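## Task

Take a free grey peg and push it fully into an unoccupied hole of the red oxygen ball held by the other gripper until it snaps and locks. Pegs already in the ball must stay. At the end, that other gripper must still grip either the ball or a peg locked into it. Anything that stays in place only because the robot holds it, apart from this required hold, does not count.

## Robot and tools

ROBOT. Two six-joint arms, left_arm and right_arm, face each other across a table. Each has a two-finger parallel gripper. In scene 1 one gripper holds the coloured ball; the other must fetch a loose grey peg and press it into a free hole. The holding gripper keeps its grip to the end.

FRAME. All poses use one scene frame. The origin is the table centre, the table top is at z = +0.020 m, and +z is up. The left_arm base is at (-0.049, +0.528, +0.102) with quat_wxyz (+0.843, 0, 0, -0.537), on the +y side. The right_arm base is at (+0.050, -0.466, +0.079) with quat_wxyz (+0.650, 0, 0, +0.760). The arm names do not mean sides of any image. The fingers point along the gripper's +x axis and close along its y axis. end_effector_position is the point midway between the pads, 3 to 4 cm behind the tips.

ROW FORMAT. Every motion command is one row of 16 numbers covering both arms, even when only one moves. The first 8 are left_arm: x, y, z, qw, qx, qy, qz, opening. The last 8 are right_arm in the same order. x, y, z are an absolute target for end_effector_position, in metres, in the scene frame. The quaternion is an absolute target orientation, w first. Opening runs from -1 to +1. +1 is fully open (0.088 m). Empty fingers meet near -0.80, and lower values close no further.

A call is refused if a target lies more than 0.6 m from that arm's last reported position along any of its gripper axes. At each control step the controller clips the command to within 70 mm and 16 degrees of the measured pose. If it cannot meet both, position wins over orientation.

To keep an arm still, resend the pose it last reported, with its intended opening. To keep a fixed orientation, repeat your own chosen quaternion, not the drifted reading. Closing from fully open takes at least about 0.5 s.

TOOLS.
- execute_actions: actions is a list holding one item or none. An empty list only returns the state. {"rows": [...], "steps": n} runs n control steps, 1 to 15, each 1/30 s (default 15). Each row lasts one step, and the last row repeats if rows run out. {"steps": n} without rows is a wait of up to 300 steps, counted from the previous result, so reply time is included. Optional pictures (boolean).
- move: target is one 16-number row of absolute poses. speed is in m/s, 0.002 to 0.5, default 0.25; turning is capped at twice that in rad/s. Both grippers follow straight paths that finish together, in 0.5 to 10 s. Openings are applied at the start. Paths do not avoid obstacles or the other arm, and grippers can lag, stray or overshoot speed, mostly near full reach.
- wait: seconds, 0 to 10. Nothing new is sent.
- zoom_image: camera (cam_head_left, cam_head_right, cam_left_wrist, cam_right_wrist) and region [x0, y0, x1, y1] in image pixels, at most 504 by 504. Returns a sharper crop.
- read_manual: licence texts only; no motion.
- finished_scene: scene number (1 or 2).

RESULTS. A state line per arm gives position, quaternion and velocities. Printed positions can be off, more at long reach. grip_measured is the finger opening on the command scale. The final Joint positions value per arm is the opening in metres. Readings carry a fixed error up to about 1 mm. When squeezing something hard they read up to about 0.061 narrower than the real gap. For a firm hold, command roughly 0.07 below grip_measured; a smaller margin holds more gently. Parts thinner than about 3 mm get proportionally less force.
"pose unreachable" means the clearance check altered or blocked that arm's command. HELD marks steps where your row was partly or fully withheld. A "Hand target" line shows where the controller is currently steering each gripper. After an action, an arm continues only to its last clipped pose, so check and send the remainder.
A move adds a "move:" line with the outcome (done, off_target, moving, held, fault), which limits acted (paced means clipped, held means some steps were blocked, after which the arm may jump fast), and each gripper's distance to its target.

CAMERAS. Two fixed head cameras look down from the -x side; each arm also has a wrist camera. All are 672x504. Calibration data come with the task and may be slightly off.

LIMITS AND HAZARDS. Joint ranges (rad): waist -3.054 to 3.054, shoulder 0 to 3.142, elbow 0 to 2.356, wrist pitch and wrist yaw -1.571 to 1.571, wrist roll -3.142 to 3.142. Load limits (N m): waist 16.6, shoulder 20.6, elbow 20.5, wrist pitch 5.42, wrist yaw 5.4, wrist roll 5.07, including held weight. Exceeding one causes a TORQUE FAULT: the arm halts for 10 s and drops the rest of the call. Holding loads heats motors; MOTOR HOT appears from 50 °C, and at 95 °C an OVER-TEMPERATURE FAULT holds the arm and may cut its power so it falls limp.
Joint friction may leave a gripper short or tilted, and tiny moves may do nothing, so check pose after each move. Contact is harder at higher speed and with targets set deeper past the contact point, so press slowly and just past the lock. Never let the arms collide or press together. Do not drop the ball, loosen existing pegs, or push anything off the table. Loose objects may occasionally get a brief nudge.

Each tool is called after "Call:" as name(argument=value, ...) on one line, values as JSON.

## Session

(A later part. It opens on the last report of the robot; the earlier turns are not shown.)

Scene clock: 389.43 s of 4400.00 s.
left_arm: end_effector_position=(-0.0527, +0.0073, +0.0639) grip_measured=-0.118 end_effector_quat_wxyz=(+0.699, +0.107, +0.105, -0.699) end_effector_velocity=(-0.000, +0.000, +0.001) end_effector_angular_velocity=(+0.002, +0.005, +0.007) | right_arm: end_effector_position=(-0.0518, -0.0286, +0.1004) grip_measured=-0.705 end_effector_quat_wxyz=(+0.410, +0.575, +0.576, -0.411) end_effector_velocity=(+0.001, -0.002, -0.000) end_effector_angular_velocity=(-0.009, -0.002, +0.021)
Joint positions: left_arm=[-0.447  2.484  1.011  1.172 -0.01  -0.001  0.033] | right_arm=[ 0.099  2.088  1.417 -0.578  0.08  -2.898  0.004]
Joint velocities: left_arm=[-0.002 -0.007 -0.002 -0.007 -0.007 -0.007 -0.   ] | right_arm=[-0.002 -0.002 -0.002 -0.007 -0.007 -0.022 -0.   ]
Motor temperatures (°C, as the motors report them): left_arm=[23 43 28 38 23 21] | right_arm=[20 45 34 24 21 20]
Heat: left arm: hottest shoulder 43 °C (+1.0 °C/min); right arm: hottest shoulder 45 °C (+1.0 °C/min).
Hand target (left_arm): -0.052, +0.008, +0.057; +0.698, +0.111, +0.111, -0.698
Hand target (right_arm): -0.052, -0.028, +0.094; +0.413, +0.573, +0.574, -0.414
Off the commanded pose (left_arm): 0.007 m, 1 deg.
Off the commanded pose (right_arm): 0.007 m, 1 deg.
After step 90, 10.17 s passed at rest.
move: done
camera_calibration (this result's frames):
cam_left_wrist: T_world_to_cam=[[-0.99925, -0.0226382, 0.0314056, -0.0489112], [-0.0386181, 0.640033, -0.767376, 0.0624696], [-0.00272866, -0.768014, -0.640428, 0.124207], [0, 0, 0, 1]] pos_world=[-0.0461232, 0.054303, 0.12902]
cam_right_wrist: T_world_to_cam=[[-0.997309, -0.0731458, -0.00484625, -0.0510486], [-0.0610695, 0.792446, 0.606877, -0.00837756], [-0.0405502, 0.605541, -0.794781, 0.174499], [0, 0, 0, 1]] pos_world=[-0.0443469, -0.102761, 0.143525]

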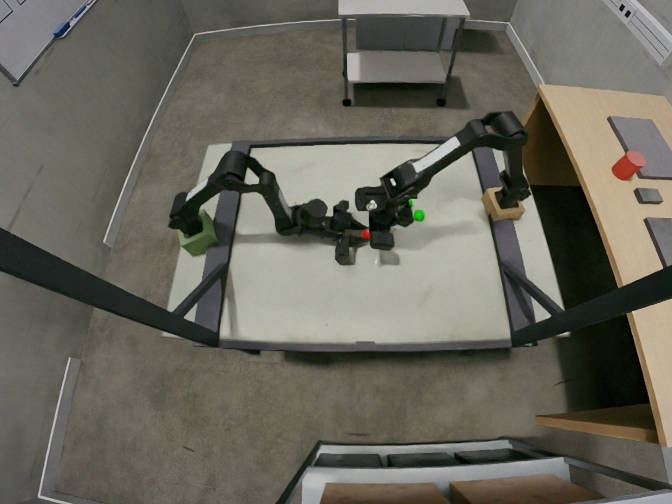

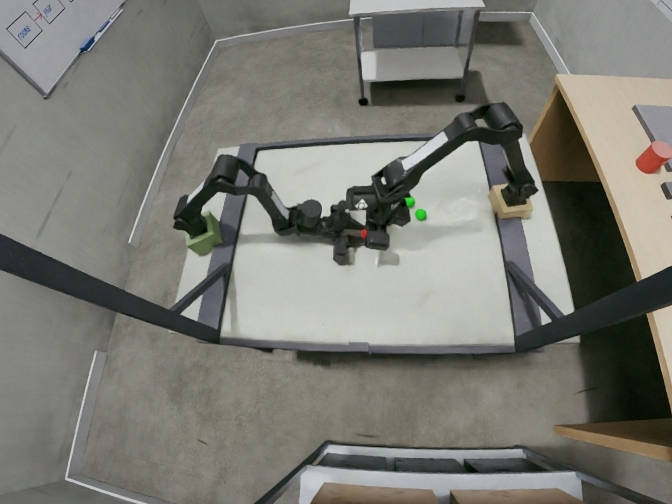

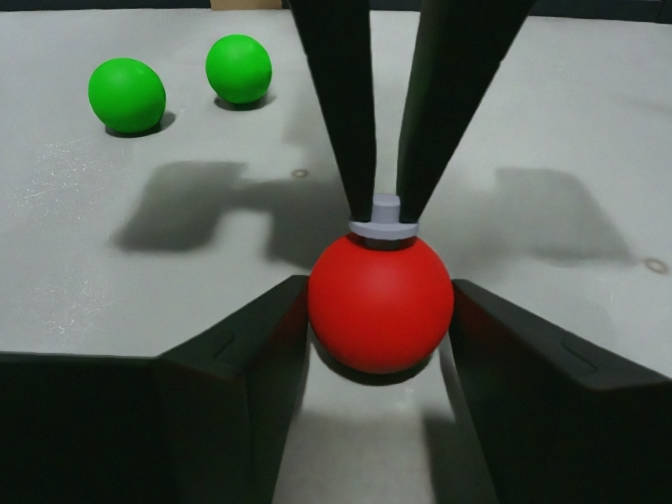

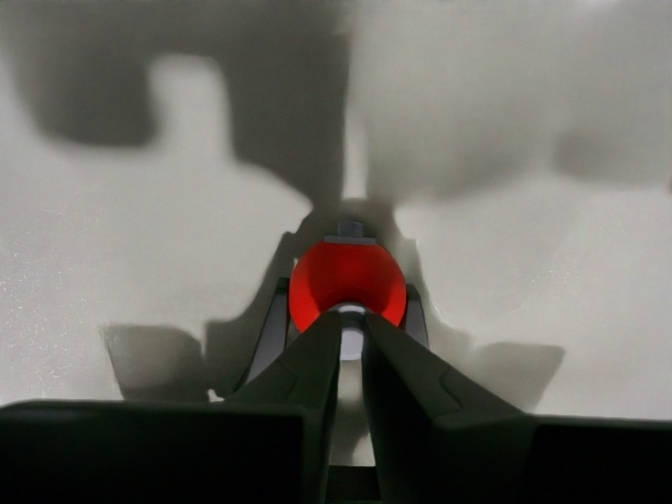

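Call:
move(target=[-0.052,0.008,0.057,0.6984,0.1106,0.1106,-0.6984,-0.19, -0.0515,-0.0278,0.0905,0.4160,0.5720,0.5719,-0.4158,-0.77], speed=0.005)

Call:
zoom_image(camera="cam_left_wrist", region=[330, 160, 430, 260])

Scene clock: 395.07 s of 4400.00 s.
left_arm: end_effector_position=(-0.0527, +0.0073, +0.0639) grip_measured=-0.118 end_effector_quat_wxyz=(+0.699, +0.107, +0.105, -0.699) end_effector_velocity=(-0.000, -0.001, +0.000) end_effector_angular_velocity=(+0.002, +0.005, +0.007) | right_arm: end_effector_position=(-0.0518, -0.0289, +0.0986) grip_measured=-0.705 end_effector_quat_wxyz=(+0.411, +0.575, +0.575, -0.412) end_effector_velocity=(-0.000, +0.001, +0.003) end_effector_angular_velocity=(+0.010, +0.007, +0.007)
Joint positions: left_arm=[-0.447  2.484  1.011  1.172 -0.01  -0.001  0.033] | right_arm=[ 0.099  2.092  1.418 -0.578  0.08  -2.898  0.004]
Joint velocities: left_arm=[-0.002 -0.002  0.002 -0.007 -0.007 -0.007 -0.   ] | right_arm=[-0.002 -0.007 -0.002  0.007 -0.007 -0.007 -0.   ]
Motor temperatures (°C, as the motors report them): left_arm=[23 43 28 38 23 21] | right_arm=[20 45 34 24 21 20]
Heat: left arm: hottest shoulder 43 °C (+1.0 °C/min); right arm: hottest shoulder 45 °C (+1.0 °C/min).
Hand target (left_arm): -0.052, +0.008, +0.057; +0.698, +0.111, +0.111, -0.698
Hand target (right_arm): -0.051, -0.028, +0.091; +0.416, +0.572, +0.572, -0.416
Off the commanded pose (left_arm): 0.007 m, 1 deg.
Off the commanded pose (right_arm): 0.008 m, 1 deg.
After step 90, 0.43 s passed at rest.
move: done
camera_calibration (this result's frames):
cam_left_wrist: T_world_to_cam=[[-0.99925, -0.0226382, 0.0314056, -0.0489112], [-0.0386181, 0.640033, -0.767376, 0.0624696], [-0.00272866, -0.768014, -0.640428, 0.124207], [0, 0, 0, 1]] pos_world=[-0.0461232, 0.054303, 0.12902]
cam_right_wrist: T_world_to_cam=[[-0.997297, -0.0732866, -0.00525155, -0.051037], [-0.0615952, 0.794951, 0.603539, -0.00675179], [-0.0400566, 0.602231, -0.797316, 0.173413], [0, 0, 0, 1]] pos_world=[-0.0443686, -0.102808, 0.142072]

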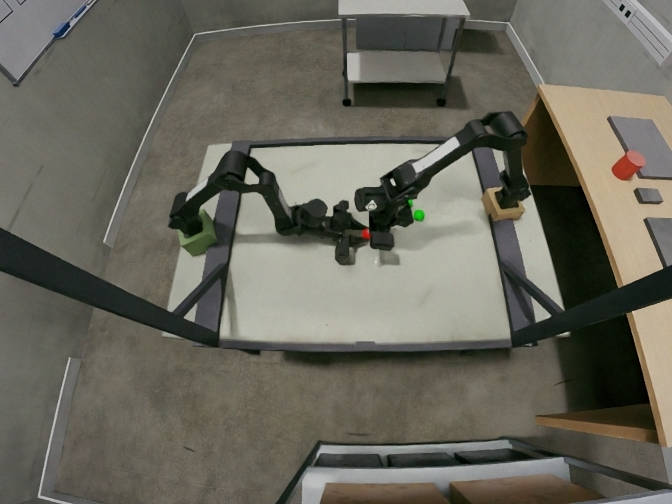

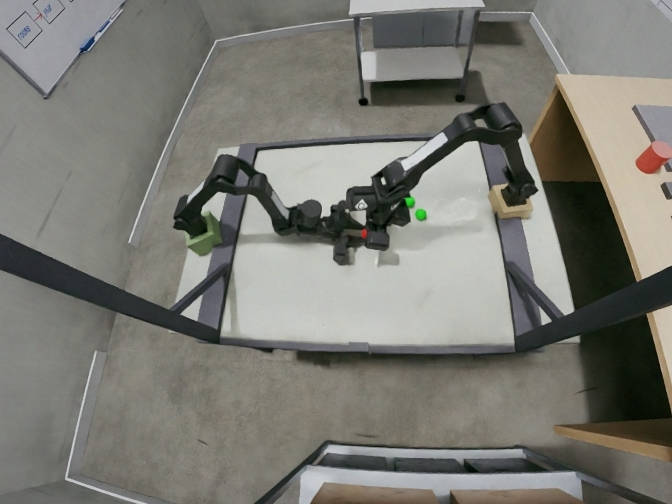

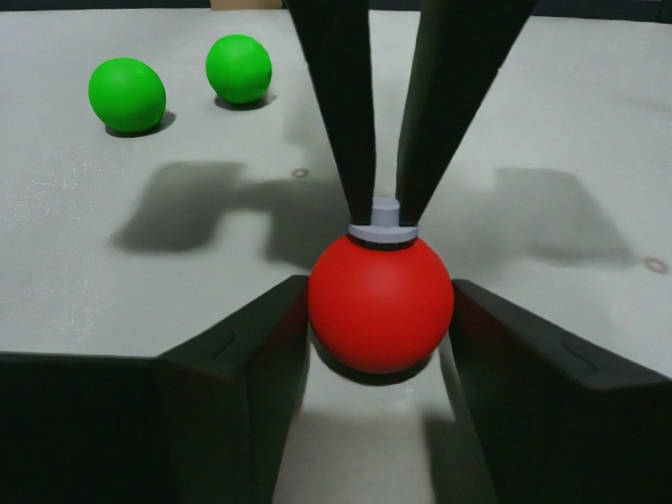

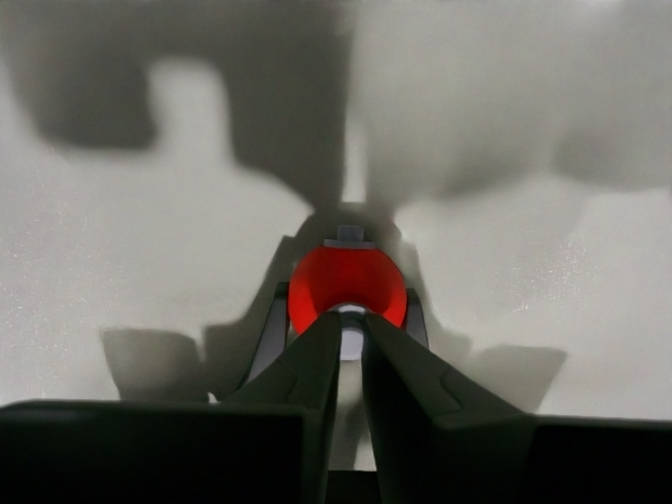

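Region (330, 160, 430, 260) of cam_left_wrist's 672x504 image, scaled by 5.040, with more detail than that image has.

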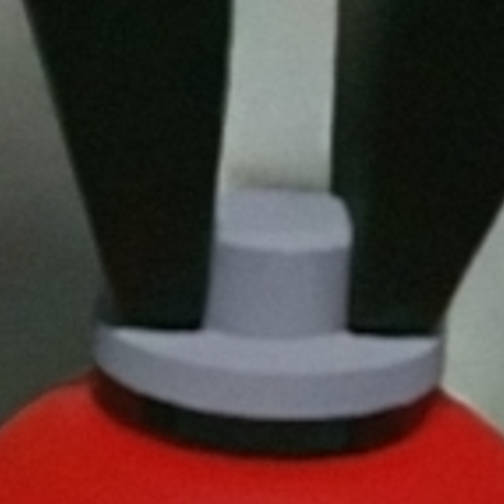

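Call:
move(target=[-0.052,0.008,0.057,0.6984,0.1106,0.1106,-0.6984,-0.19, -0.0479,-0.0409,0.0608,0.4426,0.5601,0.5519,-0.4313,-0.77], speed=0.012)

Call:
zoom_image(camera="cam_left_wrist", region=[330, 160, 430, 260])

Scene clock: 418.97 s of 4400.00 s.
left_arm: end_effector_position=(-0.0527, +0.0073, +0.0639) grip_measured=-0.118 end_effector_quat_wxyz=(+0.699, +0.107, +0.105, -0.699) end_effector_velocity=(-0.005, +0.001, -0.001) end_effector_angular_velocity=(+0.007, +0.023, -0.008) | right_arm: end_effector_position=(-0.0517, -0.0302, +0.0912) grip_measured=-0.705 end_effector_quat_wxyz=(+0.417, +0.572, +0.571, -0.416) end_effector_velocity=(+0.000, -0.001, +0.001) end_effector_angular_velocity=(-0.004, +0.004, +0.007)
Joint positions: left_arm=[-0.447  2.484  1.011  1.172 -0.01  -0.001  0.033] | right_arm=[ 0.099  2.11   1.418 -0.577  0.079 -2.898  0.004]
Joint velocities: left_arm=[-0.007 -0.002 -0.002 -0.007  0.007 -0.022 -0.   ] | right_arm=[-0.002 -0.002  0.002 -0.007 -0.007 -0.007 -0.   ]
Motor temperatures (°C, as the motors report them): left_arm=[23 43 28 38 23 21] | right_arm=[20 44 34 25 21 20]
Heat: left arm: hottest shoulder 43 °C (+1.0 °C/min); right arm: hottest shoulder 44 °C (+0.0 °C/min).
Hand target (left_arm): -0.052, +0.008, +0.057; +0.698, +0.111, +0.111, -0.698
Hand target (right_arm): -0.048, -0.042, +0.062; +0.443, +0.560, +0.552, -0.431
Off the commanded pose (left_arm): 0.007 m, 1 deg.
Off the commanded pose (right_arm): 0.032 m, 4 deg.
After step 90, 16.87 s passed at rest.
move: off_target (right_arm)
camera_calibration (this result's frames):
cam_left_wrist: T_world_to_cam=[[-0.99925, -0.0226382, 0.0314056, -0.0489112], [-0.0386181, 0.640033, -0.767376, 0.0624696], [-0.00272866, -0.768014, -0.640428, 0.124207], [0, 0, 0, 1]] pos_world=[-0.0461232, 0.054303, 0.12902]
cam_right_wrist: T_world_to_cam=[[-0.997236, -0.0738878, -0.00786762, -0.0508412], [-0.0642627, 0.804449, 0.590535, 0.000120732], [-0.0373042, 0.589408, -0.806973, 0.168915], [0, 0, 0, 1]] pos_world=[-0.0443916, -0.103414, 0.135839]

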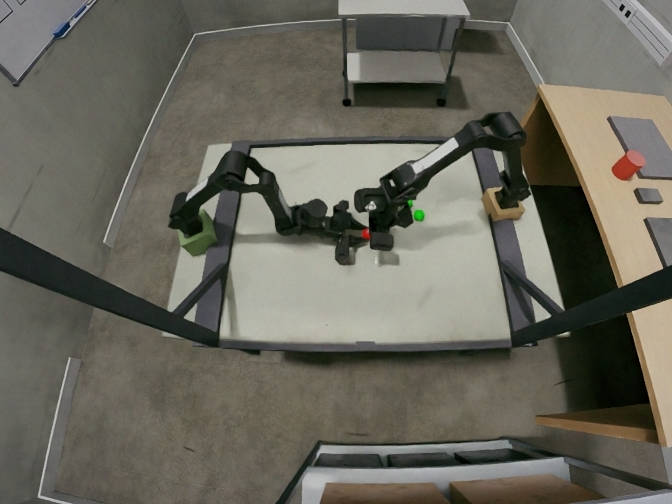

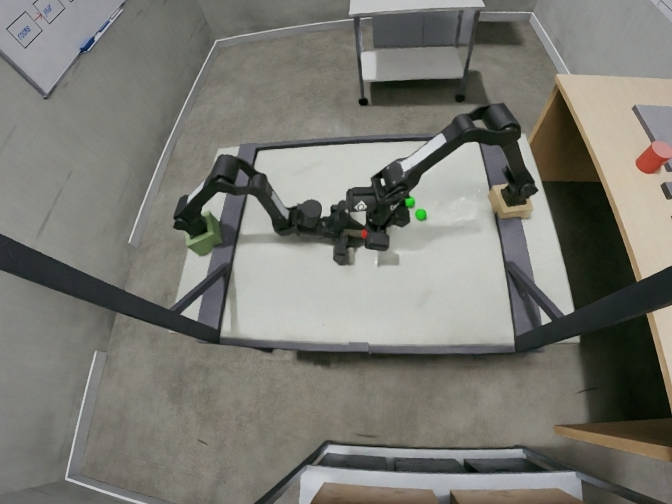

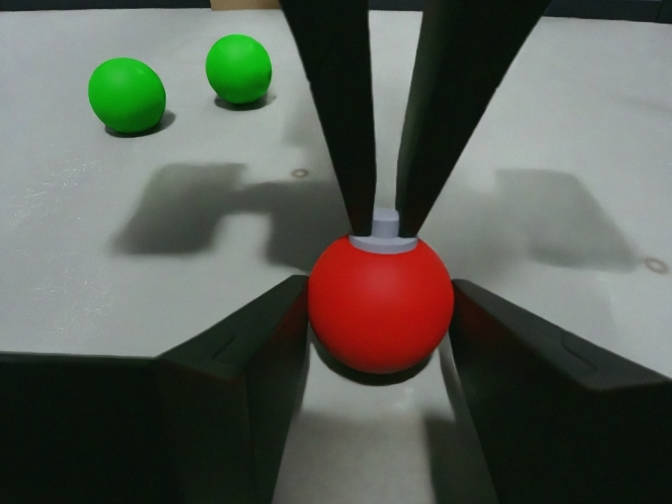

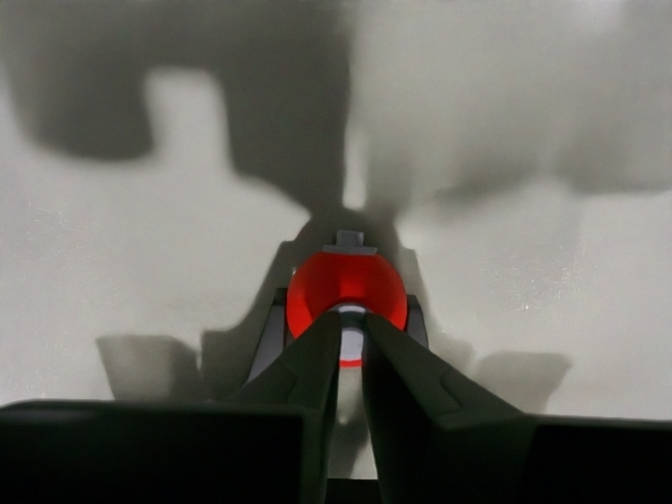

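Region (330, 160, 430, 260) of cam_left_wrist's 672x504 image, scaled by 5.040, with more detail than that image has.

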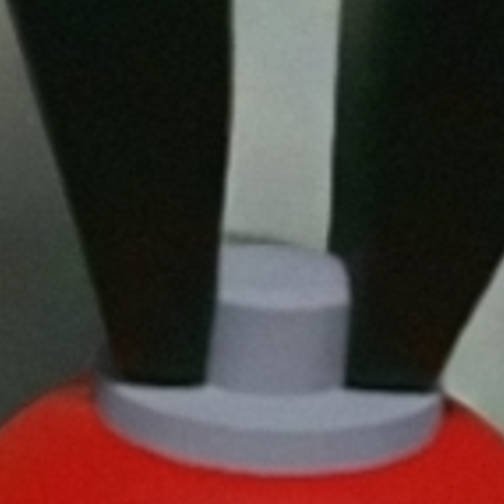

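Call:
move(target=[-0.052,0.008,0.057,0.6984,0.1106,0.1106,-0.6984,-0.19, -0.0518,-0.0284,0.0960,0.4120,0.5745,0.5743,-0.4128,-0.77], speed=0.02)

Call:
zoom_image(camera="cam_left_wrist", region=[330, 160, 430, 260])

Scene clock: 422.50 s of 4400.00 s.
left_arm: end_effector_position=(-0.0527, +0.0073, +0.0639) grip_measured=-0.118 end_effector_quat_wxyz=(+0.699, +0.107, +0.105, -0.699) end_effector_velocity=(+0.002, +0.002, -0.004) end_effector_angular_velocity=(+0.022, +0.000, +0.021) | right_arm: end_effector_position=(-0.0520, -0.0290, +0.0953) grip_measured=-0.705 end_effector_quat_wxyz=(+0.413, +0.573, +0.574, -0.414) end_effector_velocity=(-0.002, -0.003, -0.000) end_effector_angular_velocity=(-0.012, +0.011, +0.025)
Joint positions: left_arm=[-0.447  2.484  1.011  1.172 -0.01  -0.001  0.033] | right_arm=[ 0.099  2.101  1.419 -0.577  0.079 -2.898  0.004]
Joint velocities: left_arm=[-0.002 -0.002 -0.002 -0.022 -0.022 -0.007 -0.   ] | right_arm=[-0.002 -0.002 -0.002 -0.007 -0.022 -0.022 -0.   ]
Motor temperatures (°C, as the motors report them): left_arm=[23 43 28 38 23 21] | right_arm=[20 43 34 25 21 20]
Heat: left arm: hottest shoulder 43 °C (+1.0 °C/min); right arm: hottest shoulder 43 °C (-1.0 °C/min).
Hand target (left_arm): -0.052, +0.008, +0.057; +0.698, +0.111, +0.111, -0.698
Hand target (right_arm): -0.052, -0.028, +0.096; +0.412, +0.574, +0.574, -0.413
Off the commanded pose (left_arm): 0.007 m, 1 deg.
Off the commanded pose (right_arm): 0.001 m, 0 deg.
move: done
camera_calibration (this result's frames):
cam_left_wrist: T_world_to_cam=[[-0.99925, -0.0226382, 0.0314056, -0.0489112], [-0.0386181, 0.640033, -0.767376, 0.0624696], [-0.00272866, -0.768014, -0.640428, 0.124207], [0, 0, 0, 1]] pos_world=[-0.0461232, 0.054303, 0.12902]
cam_right_wrist: T_world_to_cam=[[-0.997254, -0.0738187, -0.00600144, -0.0512077], [-0.0627112, 0.798524, 0.598687, -0.00415098], [-0.039402, 0.597419, -0.800961, 0.171074], [0, 0, 0, 1]] pos_world=[-0.0445867, -0.102669, 0.139202]

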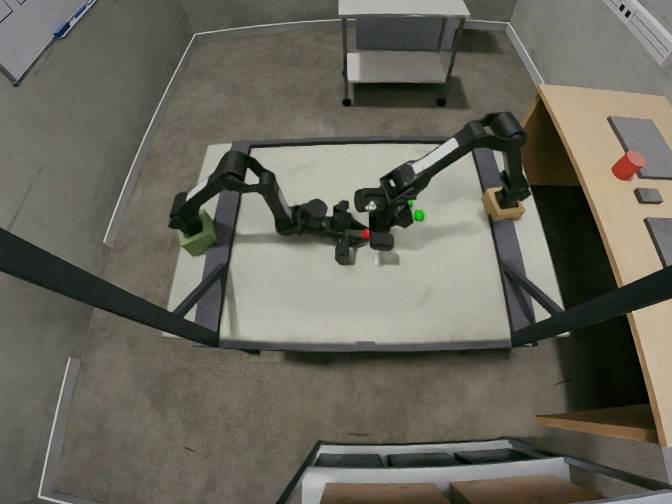

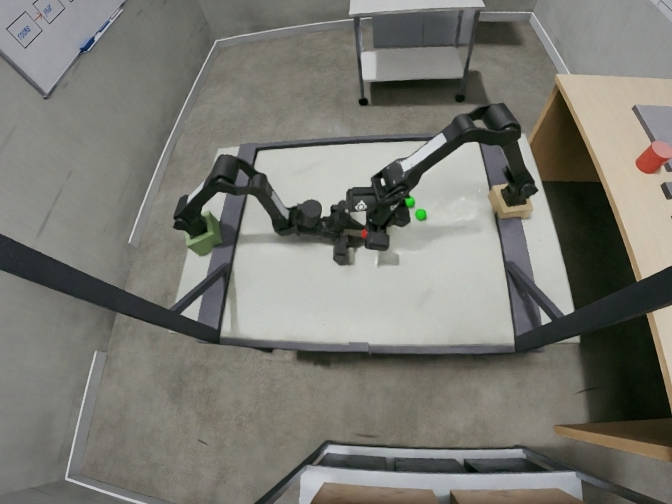

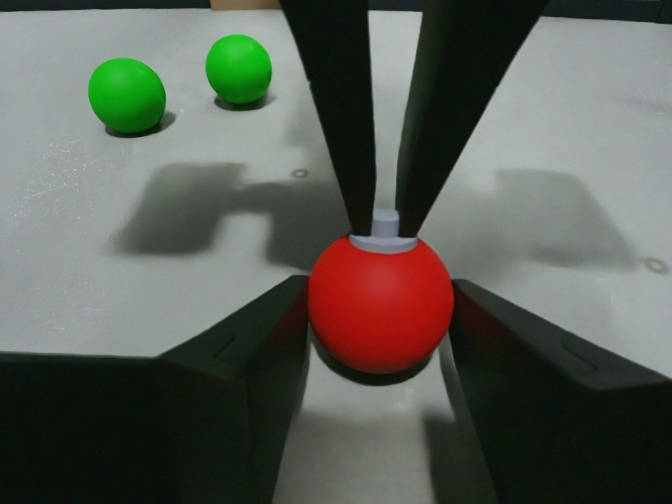

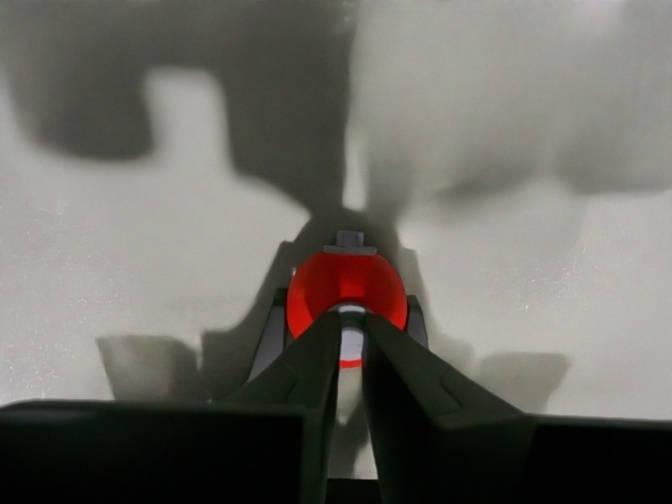

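Region (330, 160, 430, 260) of cam_left_wrist's 672x504 image, scaled by 5.040, with more detail than that image has.

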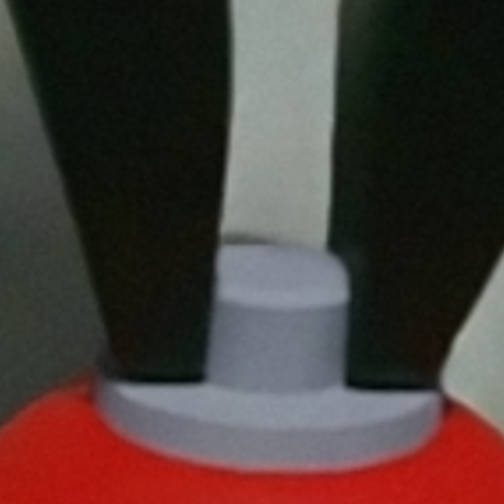

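The peg stays flush with the press relaxed. Next I open the right gripper slightly and back it off along the peg axis.

Call:
move(target=[-0.052,0.008,0.057,0.6984,0.1106,0.1106,-0.6984,-0.19, -0.0518,-0.0287,0.0970,0.4120,0.5745,0.5743,-0.4128,-0.56], speed=0.005)

Call:
move(target=[-0.052,0.008,0.060,0.6984,0.1106,0.1106,-0.6984,-0.19, -0.0518,-0.045,0.146,0.4120,0.5745,0.5743,-0.4128,-0.56], speed=0.04)

Call:
zoom_image(camera="cam_left_wrist", region=[330, 160, 430, 260])

Scene clock: 427.40 s of 4400.00 s.
left_arm: end_effector_position=(-0.0527, +0.0073, +0.0639) grip_measured=-0.118 end_effector_quat_wxyz=(+0.699, +0.107, +0.105, -0.699) end_effector_velocity=(+0.002, +0.001, +0.001) end_effector_angular_velocity=(-0.003, +0.000, +0.021) | right_arm: end_effector_position=(-0.0520, -0.0290, +0.0953) grip_measured=-0.564 end_effector_quat_wxyz=(+0.413, +0.573, +0.574, -0.414) end_effector_velocity=(+0.002, +0.001, -0.001) end_effector_angular_velocity=(+0.001, +0.005, +0.002)
Joint positions: left_arm=[-0.447  2.484  1.011  1.172 -0.01  -0.001  0.033] | right_arm=[ 0.099  2.101  1.419 -0.577  0.079 -2.898  0.011]
Joint velocities: left_arm=[-0.002 -0.002 -0.007  0.007 -0.022 -0.007  0.   ] | right_arm=[-0.007  0.002 -0.002  0.007 -0.007 -0.007 -0.   ]
Motor temperatures (°C, as the motors report them): left_arm=[23 43 28 38 23 21] | right_arm=[20 44 34 25 21 20]
Heat: left arm: hottest shoulder 43 °C (+1.0 °C/min); right arm: hottest shoulder 44 °C (-1.0 °C/min).
Hand target (left_arm): -0.052, +0.008, +0.057; +0.698, +0.111, +0.111, -0.698
Hand target (right_arm): -0.052, -0.029, +0.097; +0.412, +0.574, +0.574, -0.413
Off the commanded pose (left_arm): 0.007 m, 1 deg.
Off the commanded pose (right_arm): 0.002 m, 0 deg.
After step 90, 0.30 s passed at rest.
move: done
camera_calibration (this result's frames):
cam_left_wrist: T_world_to_cam=[[-0.99925, -0.0226382, 0.0314056, -0.0489112], [-0.0386181, 0.640033, -0.767376, 0.0624696], [-0.00272866, -0.768014, -0.640428, 0.124207], [0, 0, 0, 1]] pos_world=[-0.0461232, 0.054303, 0.12902]
cam_right_wrist: T_world_to_cam=[[-0.997254, -0.0738187, -0.00600144, -0.0512077], [-0.0627112, 0.798524, 0.598687, -0.00415098], [-0.039402, 0.597419, -0.800961, 0.171074], [0, 0, 0, 1]] pos_world=[-0.0445867, -0.102669, 0.139202]

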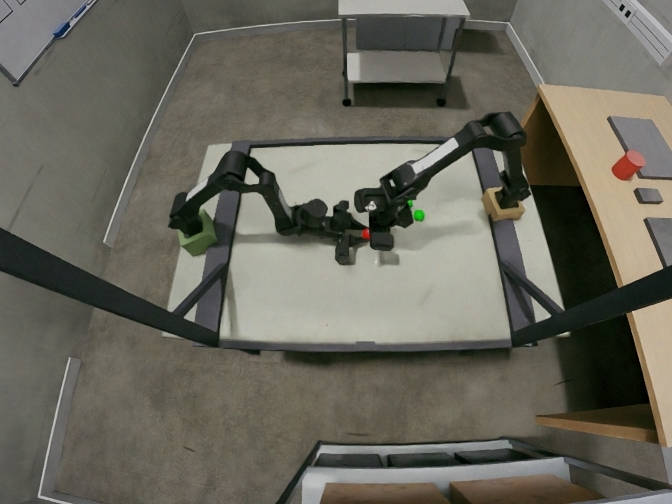

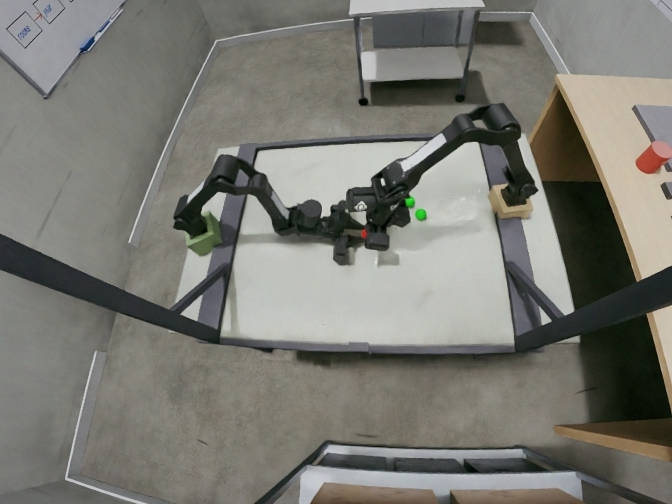

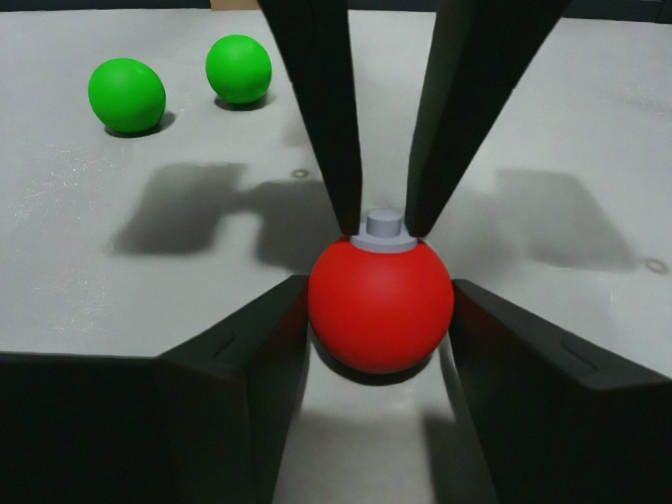

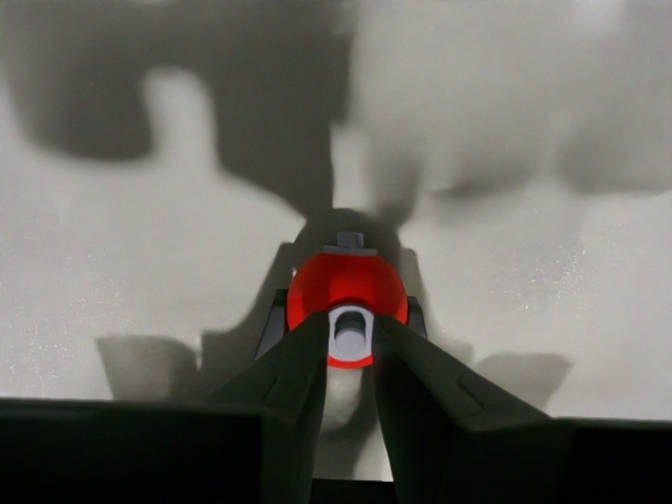

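Scene clock: 429.07 s of 4400.00 s.
left_arm: end_effector_position=(-0.0527, +0.0075, +0.0632) grip_measured=-0.118 end_effector_quat_wxyz=(+0.699, +0.108, +0.106, -0.699) end_effector_velocity=(-0.000, +0.002, -0.002) end_effector_angular_velocity=(+0.012, -0.009, +0.002) | right_arm: end_effector_position=(-0.0508, -0.0466, +0.1397) grip_measured=-0.563 end_effector_quat_wxyz=(+0.417, +0.571, +0.571, -0.417) end_effector_velocity=(+0.002, -0.000, +0.001) end_effector_angular_velocity=(-0.001, -0.005, -0.012)
Joint positions: left_arm=[-0.447  2.484  1.011  1.169 -0.01  -0.001  0.033] | right_arm=[ 0.107  1.986  1.437 -0.723  0.081 -2.889  0.011]
Joint velocities: left_arm=[-0.002 -0.002 -0.007 -0.007 -0.007  0.007 -0.   ] | right_arm=[-0.002 -0.002  0.002 -0.007  0.007  0.007 -0.   ]
Motor temperatures (°C, as the motors report them): left_arm=[23 43 28 38 23 21] | right_arm=[20 45 34 25 21 20]
Heat: left arm: hottest shoulder 43 °C (+1.0 °C/min); right arm: hottest shoulder 45 °C (+0.0 °C/min).
Hand target (left_arm): -0.052, +0.008, +0.060; +0.698, +0.111, +0.111, -0.698
Hand target (right_arm): -0.052, -0.045, +0.146; +0.412, +0.575, +0.574, -0.413
Off the commanded pose (left_arm): 0.003 m, 1 deg.
Off the commanded pose (right_arm): 0.007 m, 1 deg.
move: done
camera_calibration (this result's frames):
cam_left_wrist: T_world_to_cam=[[-0.999251, -0.0227339, 0.0313047, -0.0488777], [-0.0385938, 0.642372, -0.765421, 0.0617149], [-0.00270831, -0.766056, -0.642769, 0.124087], [0, 0, 0, 1]] pos_world=[-0.0461232, 0.0543026, 0.128527]
cam_right_wrist: T_world_to_cam=[[-0.997293, -0.0732221, -0.00669119, -0.0509006], [-0.0631018, 0.805624, 0.589057, -0.0149182], [-0.0377414, 0.587884, -0.808064, 0.217833], [0, 0, 0, 1]] pos_world=[-0.0434829, -0.119769, 0.18447]

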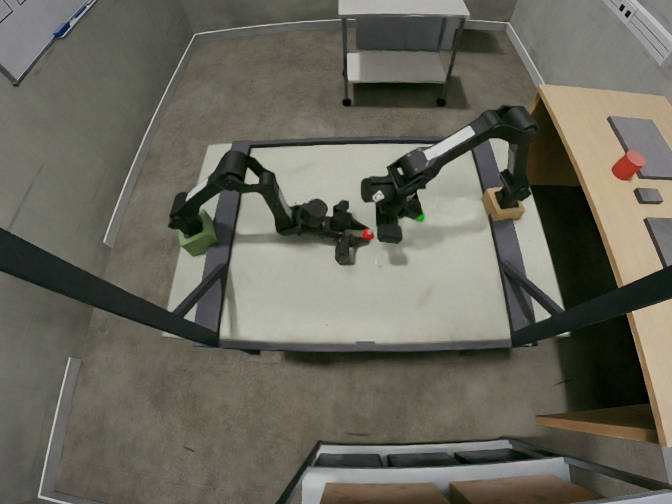

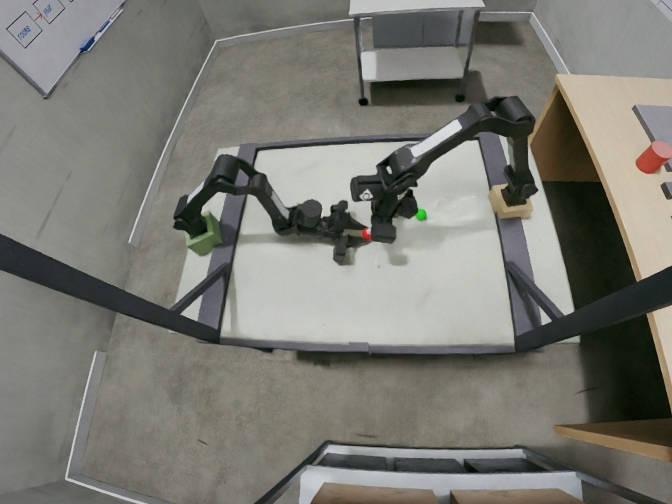

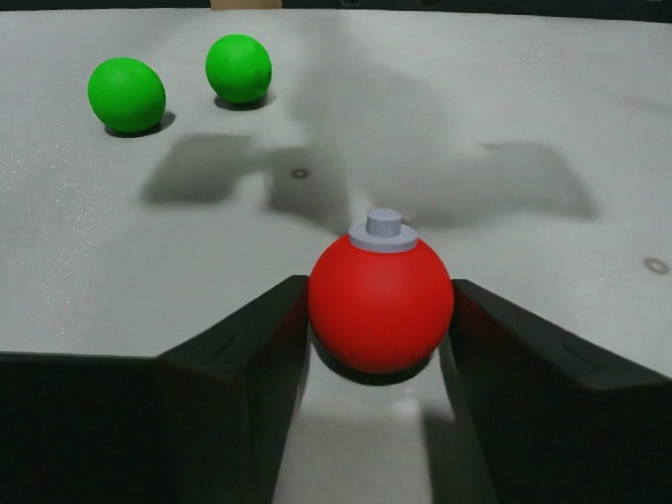

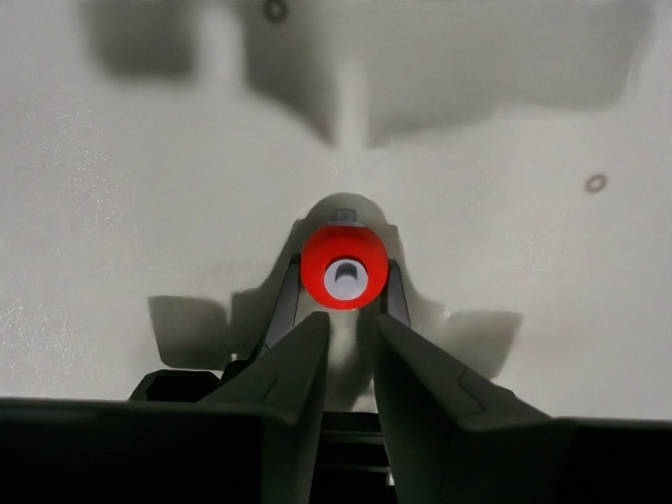

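Region (330, 160, 430, 260) of cam_left_wrist's 672x504 image, scaled by 5.040, with more detail than that image has.

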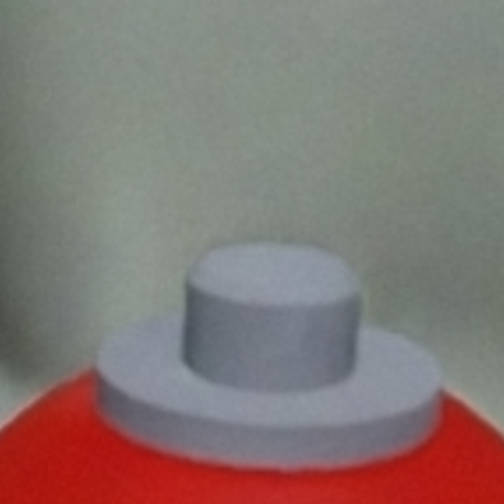

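The peg remains flush on the ball after release, and the original peg is still in place. I'll lift the ball clear of the table and move the right arm back before finishing.

Call:
move(target=[-0.052,0.025,0.090,0.6984,0.1106,0.1106,-0.6984,-0.19, -0.048,-0.075,0.165,0.4120,0.5745,0.5743,-0.4128,-0.56], speed=0.04)

Scene clock: 432.03 s of 4400.00 s.
left_arm: end_effector_position=(-0.0525, +0.0229, +0.0885) grip_measured=-0.118 end_effector_quat_wxyz=(+0.698, +0.110, +0.109, -0.699) end_effector_velocity=(-0.000, +0.003, -0.001) end_effector_angular_velocity=(+0.002, +0.005, +0.007) | right_arm: end_effector_position=(-0.0486, -0.0715, +0.1648) grip_measured=-0.563 end_effector_quat_wxyz=(+0.411, +0.574, +0.576, -0.413) end_effector_velocity=(+0.002, -0.008, -0.004) end_effector_angular_velocity=(-0.032, -0.009, +0.021)
Joint positions: left_arm=[-0.447  2.362  0.915  1.135 -0.01  -0.001  0.033] | right_arm=[ 0.119  1.857  1.358 -0.756  0.084 -2.878  0.011]
Joint velocities: left_arm=[-0.002 -0.002 -0.012  0.007 -0.007 -0.007 -0.   ] | right_arm=[-0.002 -0.002 -0.012 -0.022 -0.007 -0.022 -0.   ]
Motor temperatures (°C, as the motors report them): left_arm=[23 43 28 38 23 21] | right_arm=[20 46 34 25 21 20]
Heat: left arm: hottest shoulder 43 °C (+1.0 °C/min); right arm: hottest shoulder 46 °C (+1.0 °C/min).
Hand target (left_arm): -0.052, +0.025, +0.090; +0.698, +0.110, +0.110, -0.698
Hand target (right_arm): -0.048, -0.075, +0.165; +0.412, +0.574, +0.574, -0.413
Off the commanded pose (left_arm): 0.003 m, 0 deg.
Off the commanded pose (right_arm): 0.004 m, 0 deg.
move: done
camera_calibration (this result's frames):
cam_left_wrist: T_world_to_cam=[[-0.999254, -0.022948, 0.0310766, -0.0491359], [-0.0385393, 0.647612, -0.760995, 0.0707126], [-0.00266225, -0.761624, -0.648013, 0.152504], [0, 0, 0, 1]] pos_world=[-0.045968, 0.069229, 0.154164]
cam_right_wrist: T_world_to_cam=[[-0.997277, -0.0736746, -0.00336751, -0.0509441], [-0.0607648, 0.794936, 0.603643, -0.0125114], [-0.0417962, 0.602204, -0.797247, 0.251885], [0, 0, 0, 1]] pos_world=[-0.0410378, -0.145493, 0.208195]

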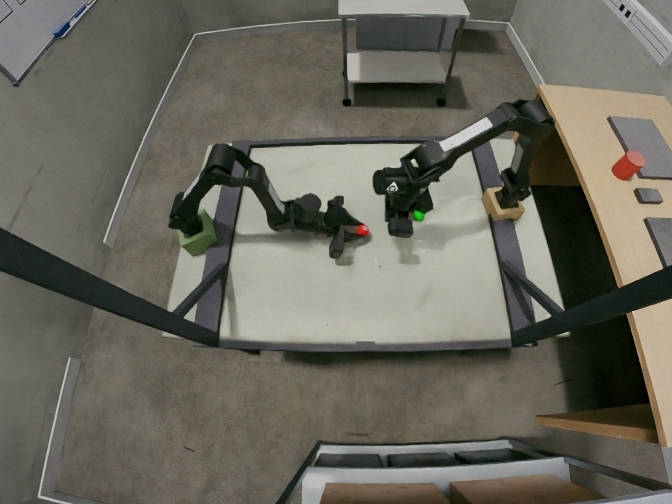

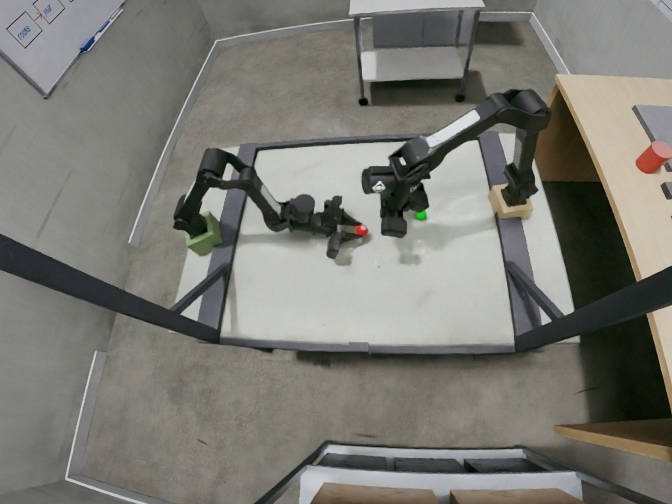

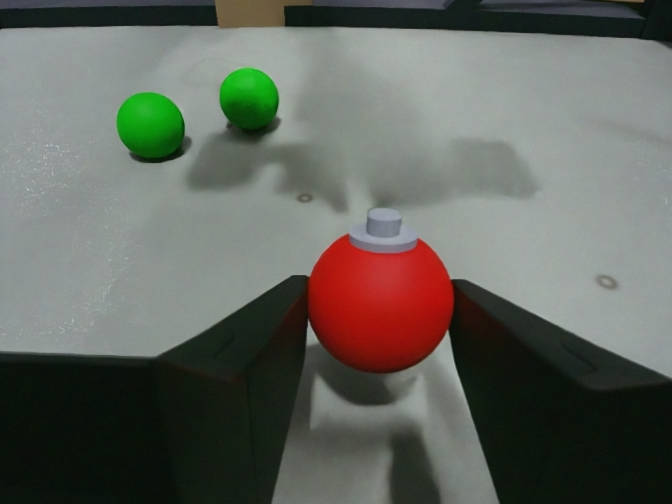

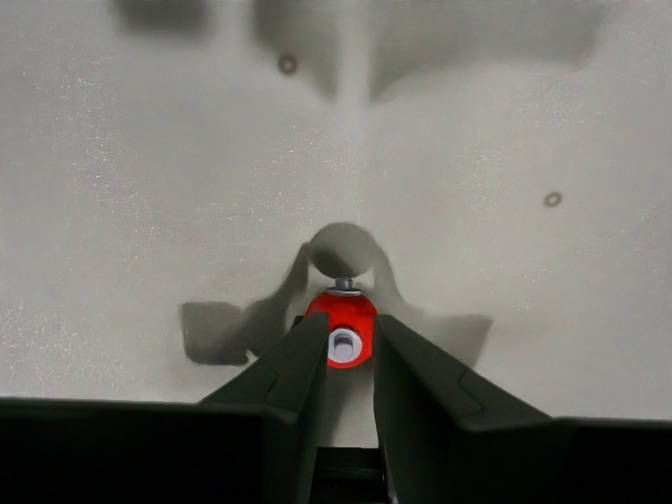

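Call:
finished_scene(scene=2)

The scene is finished: the task was done.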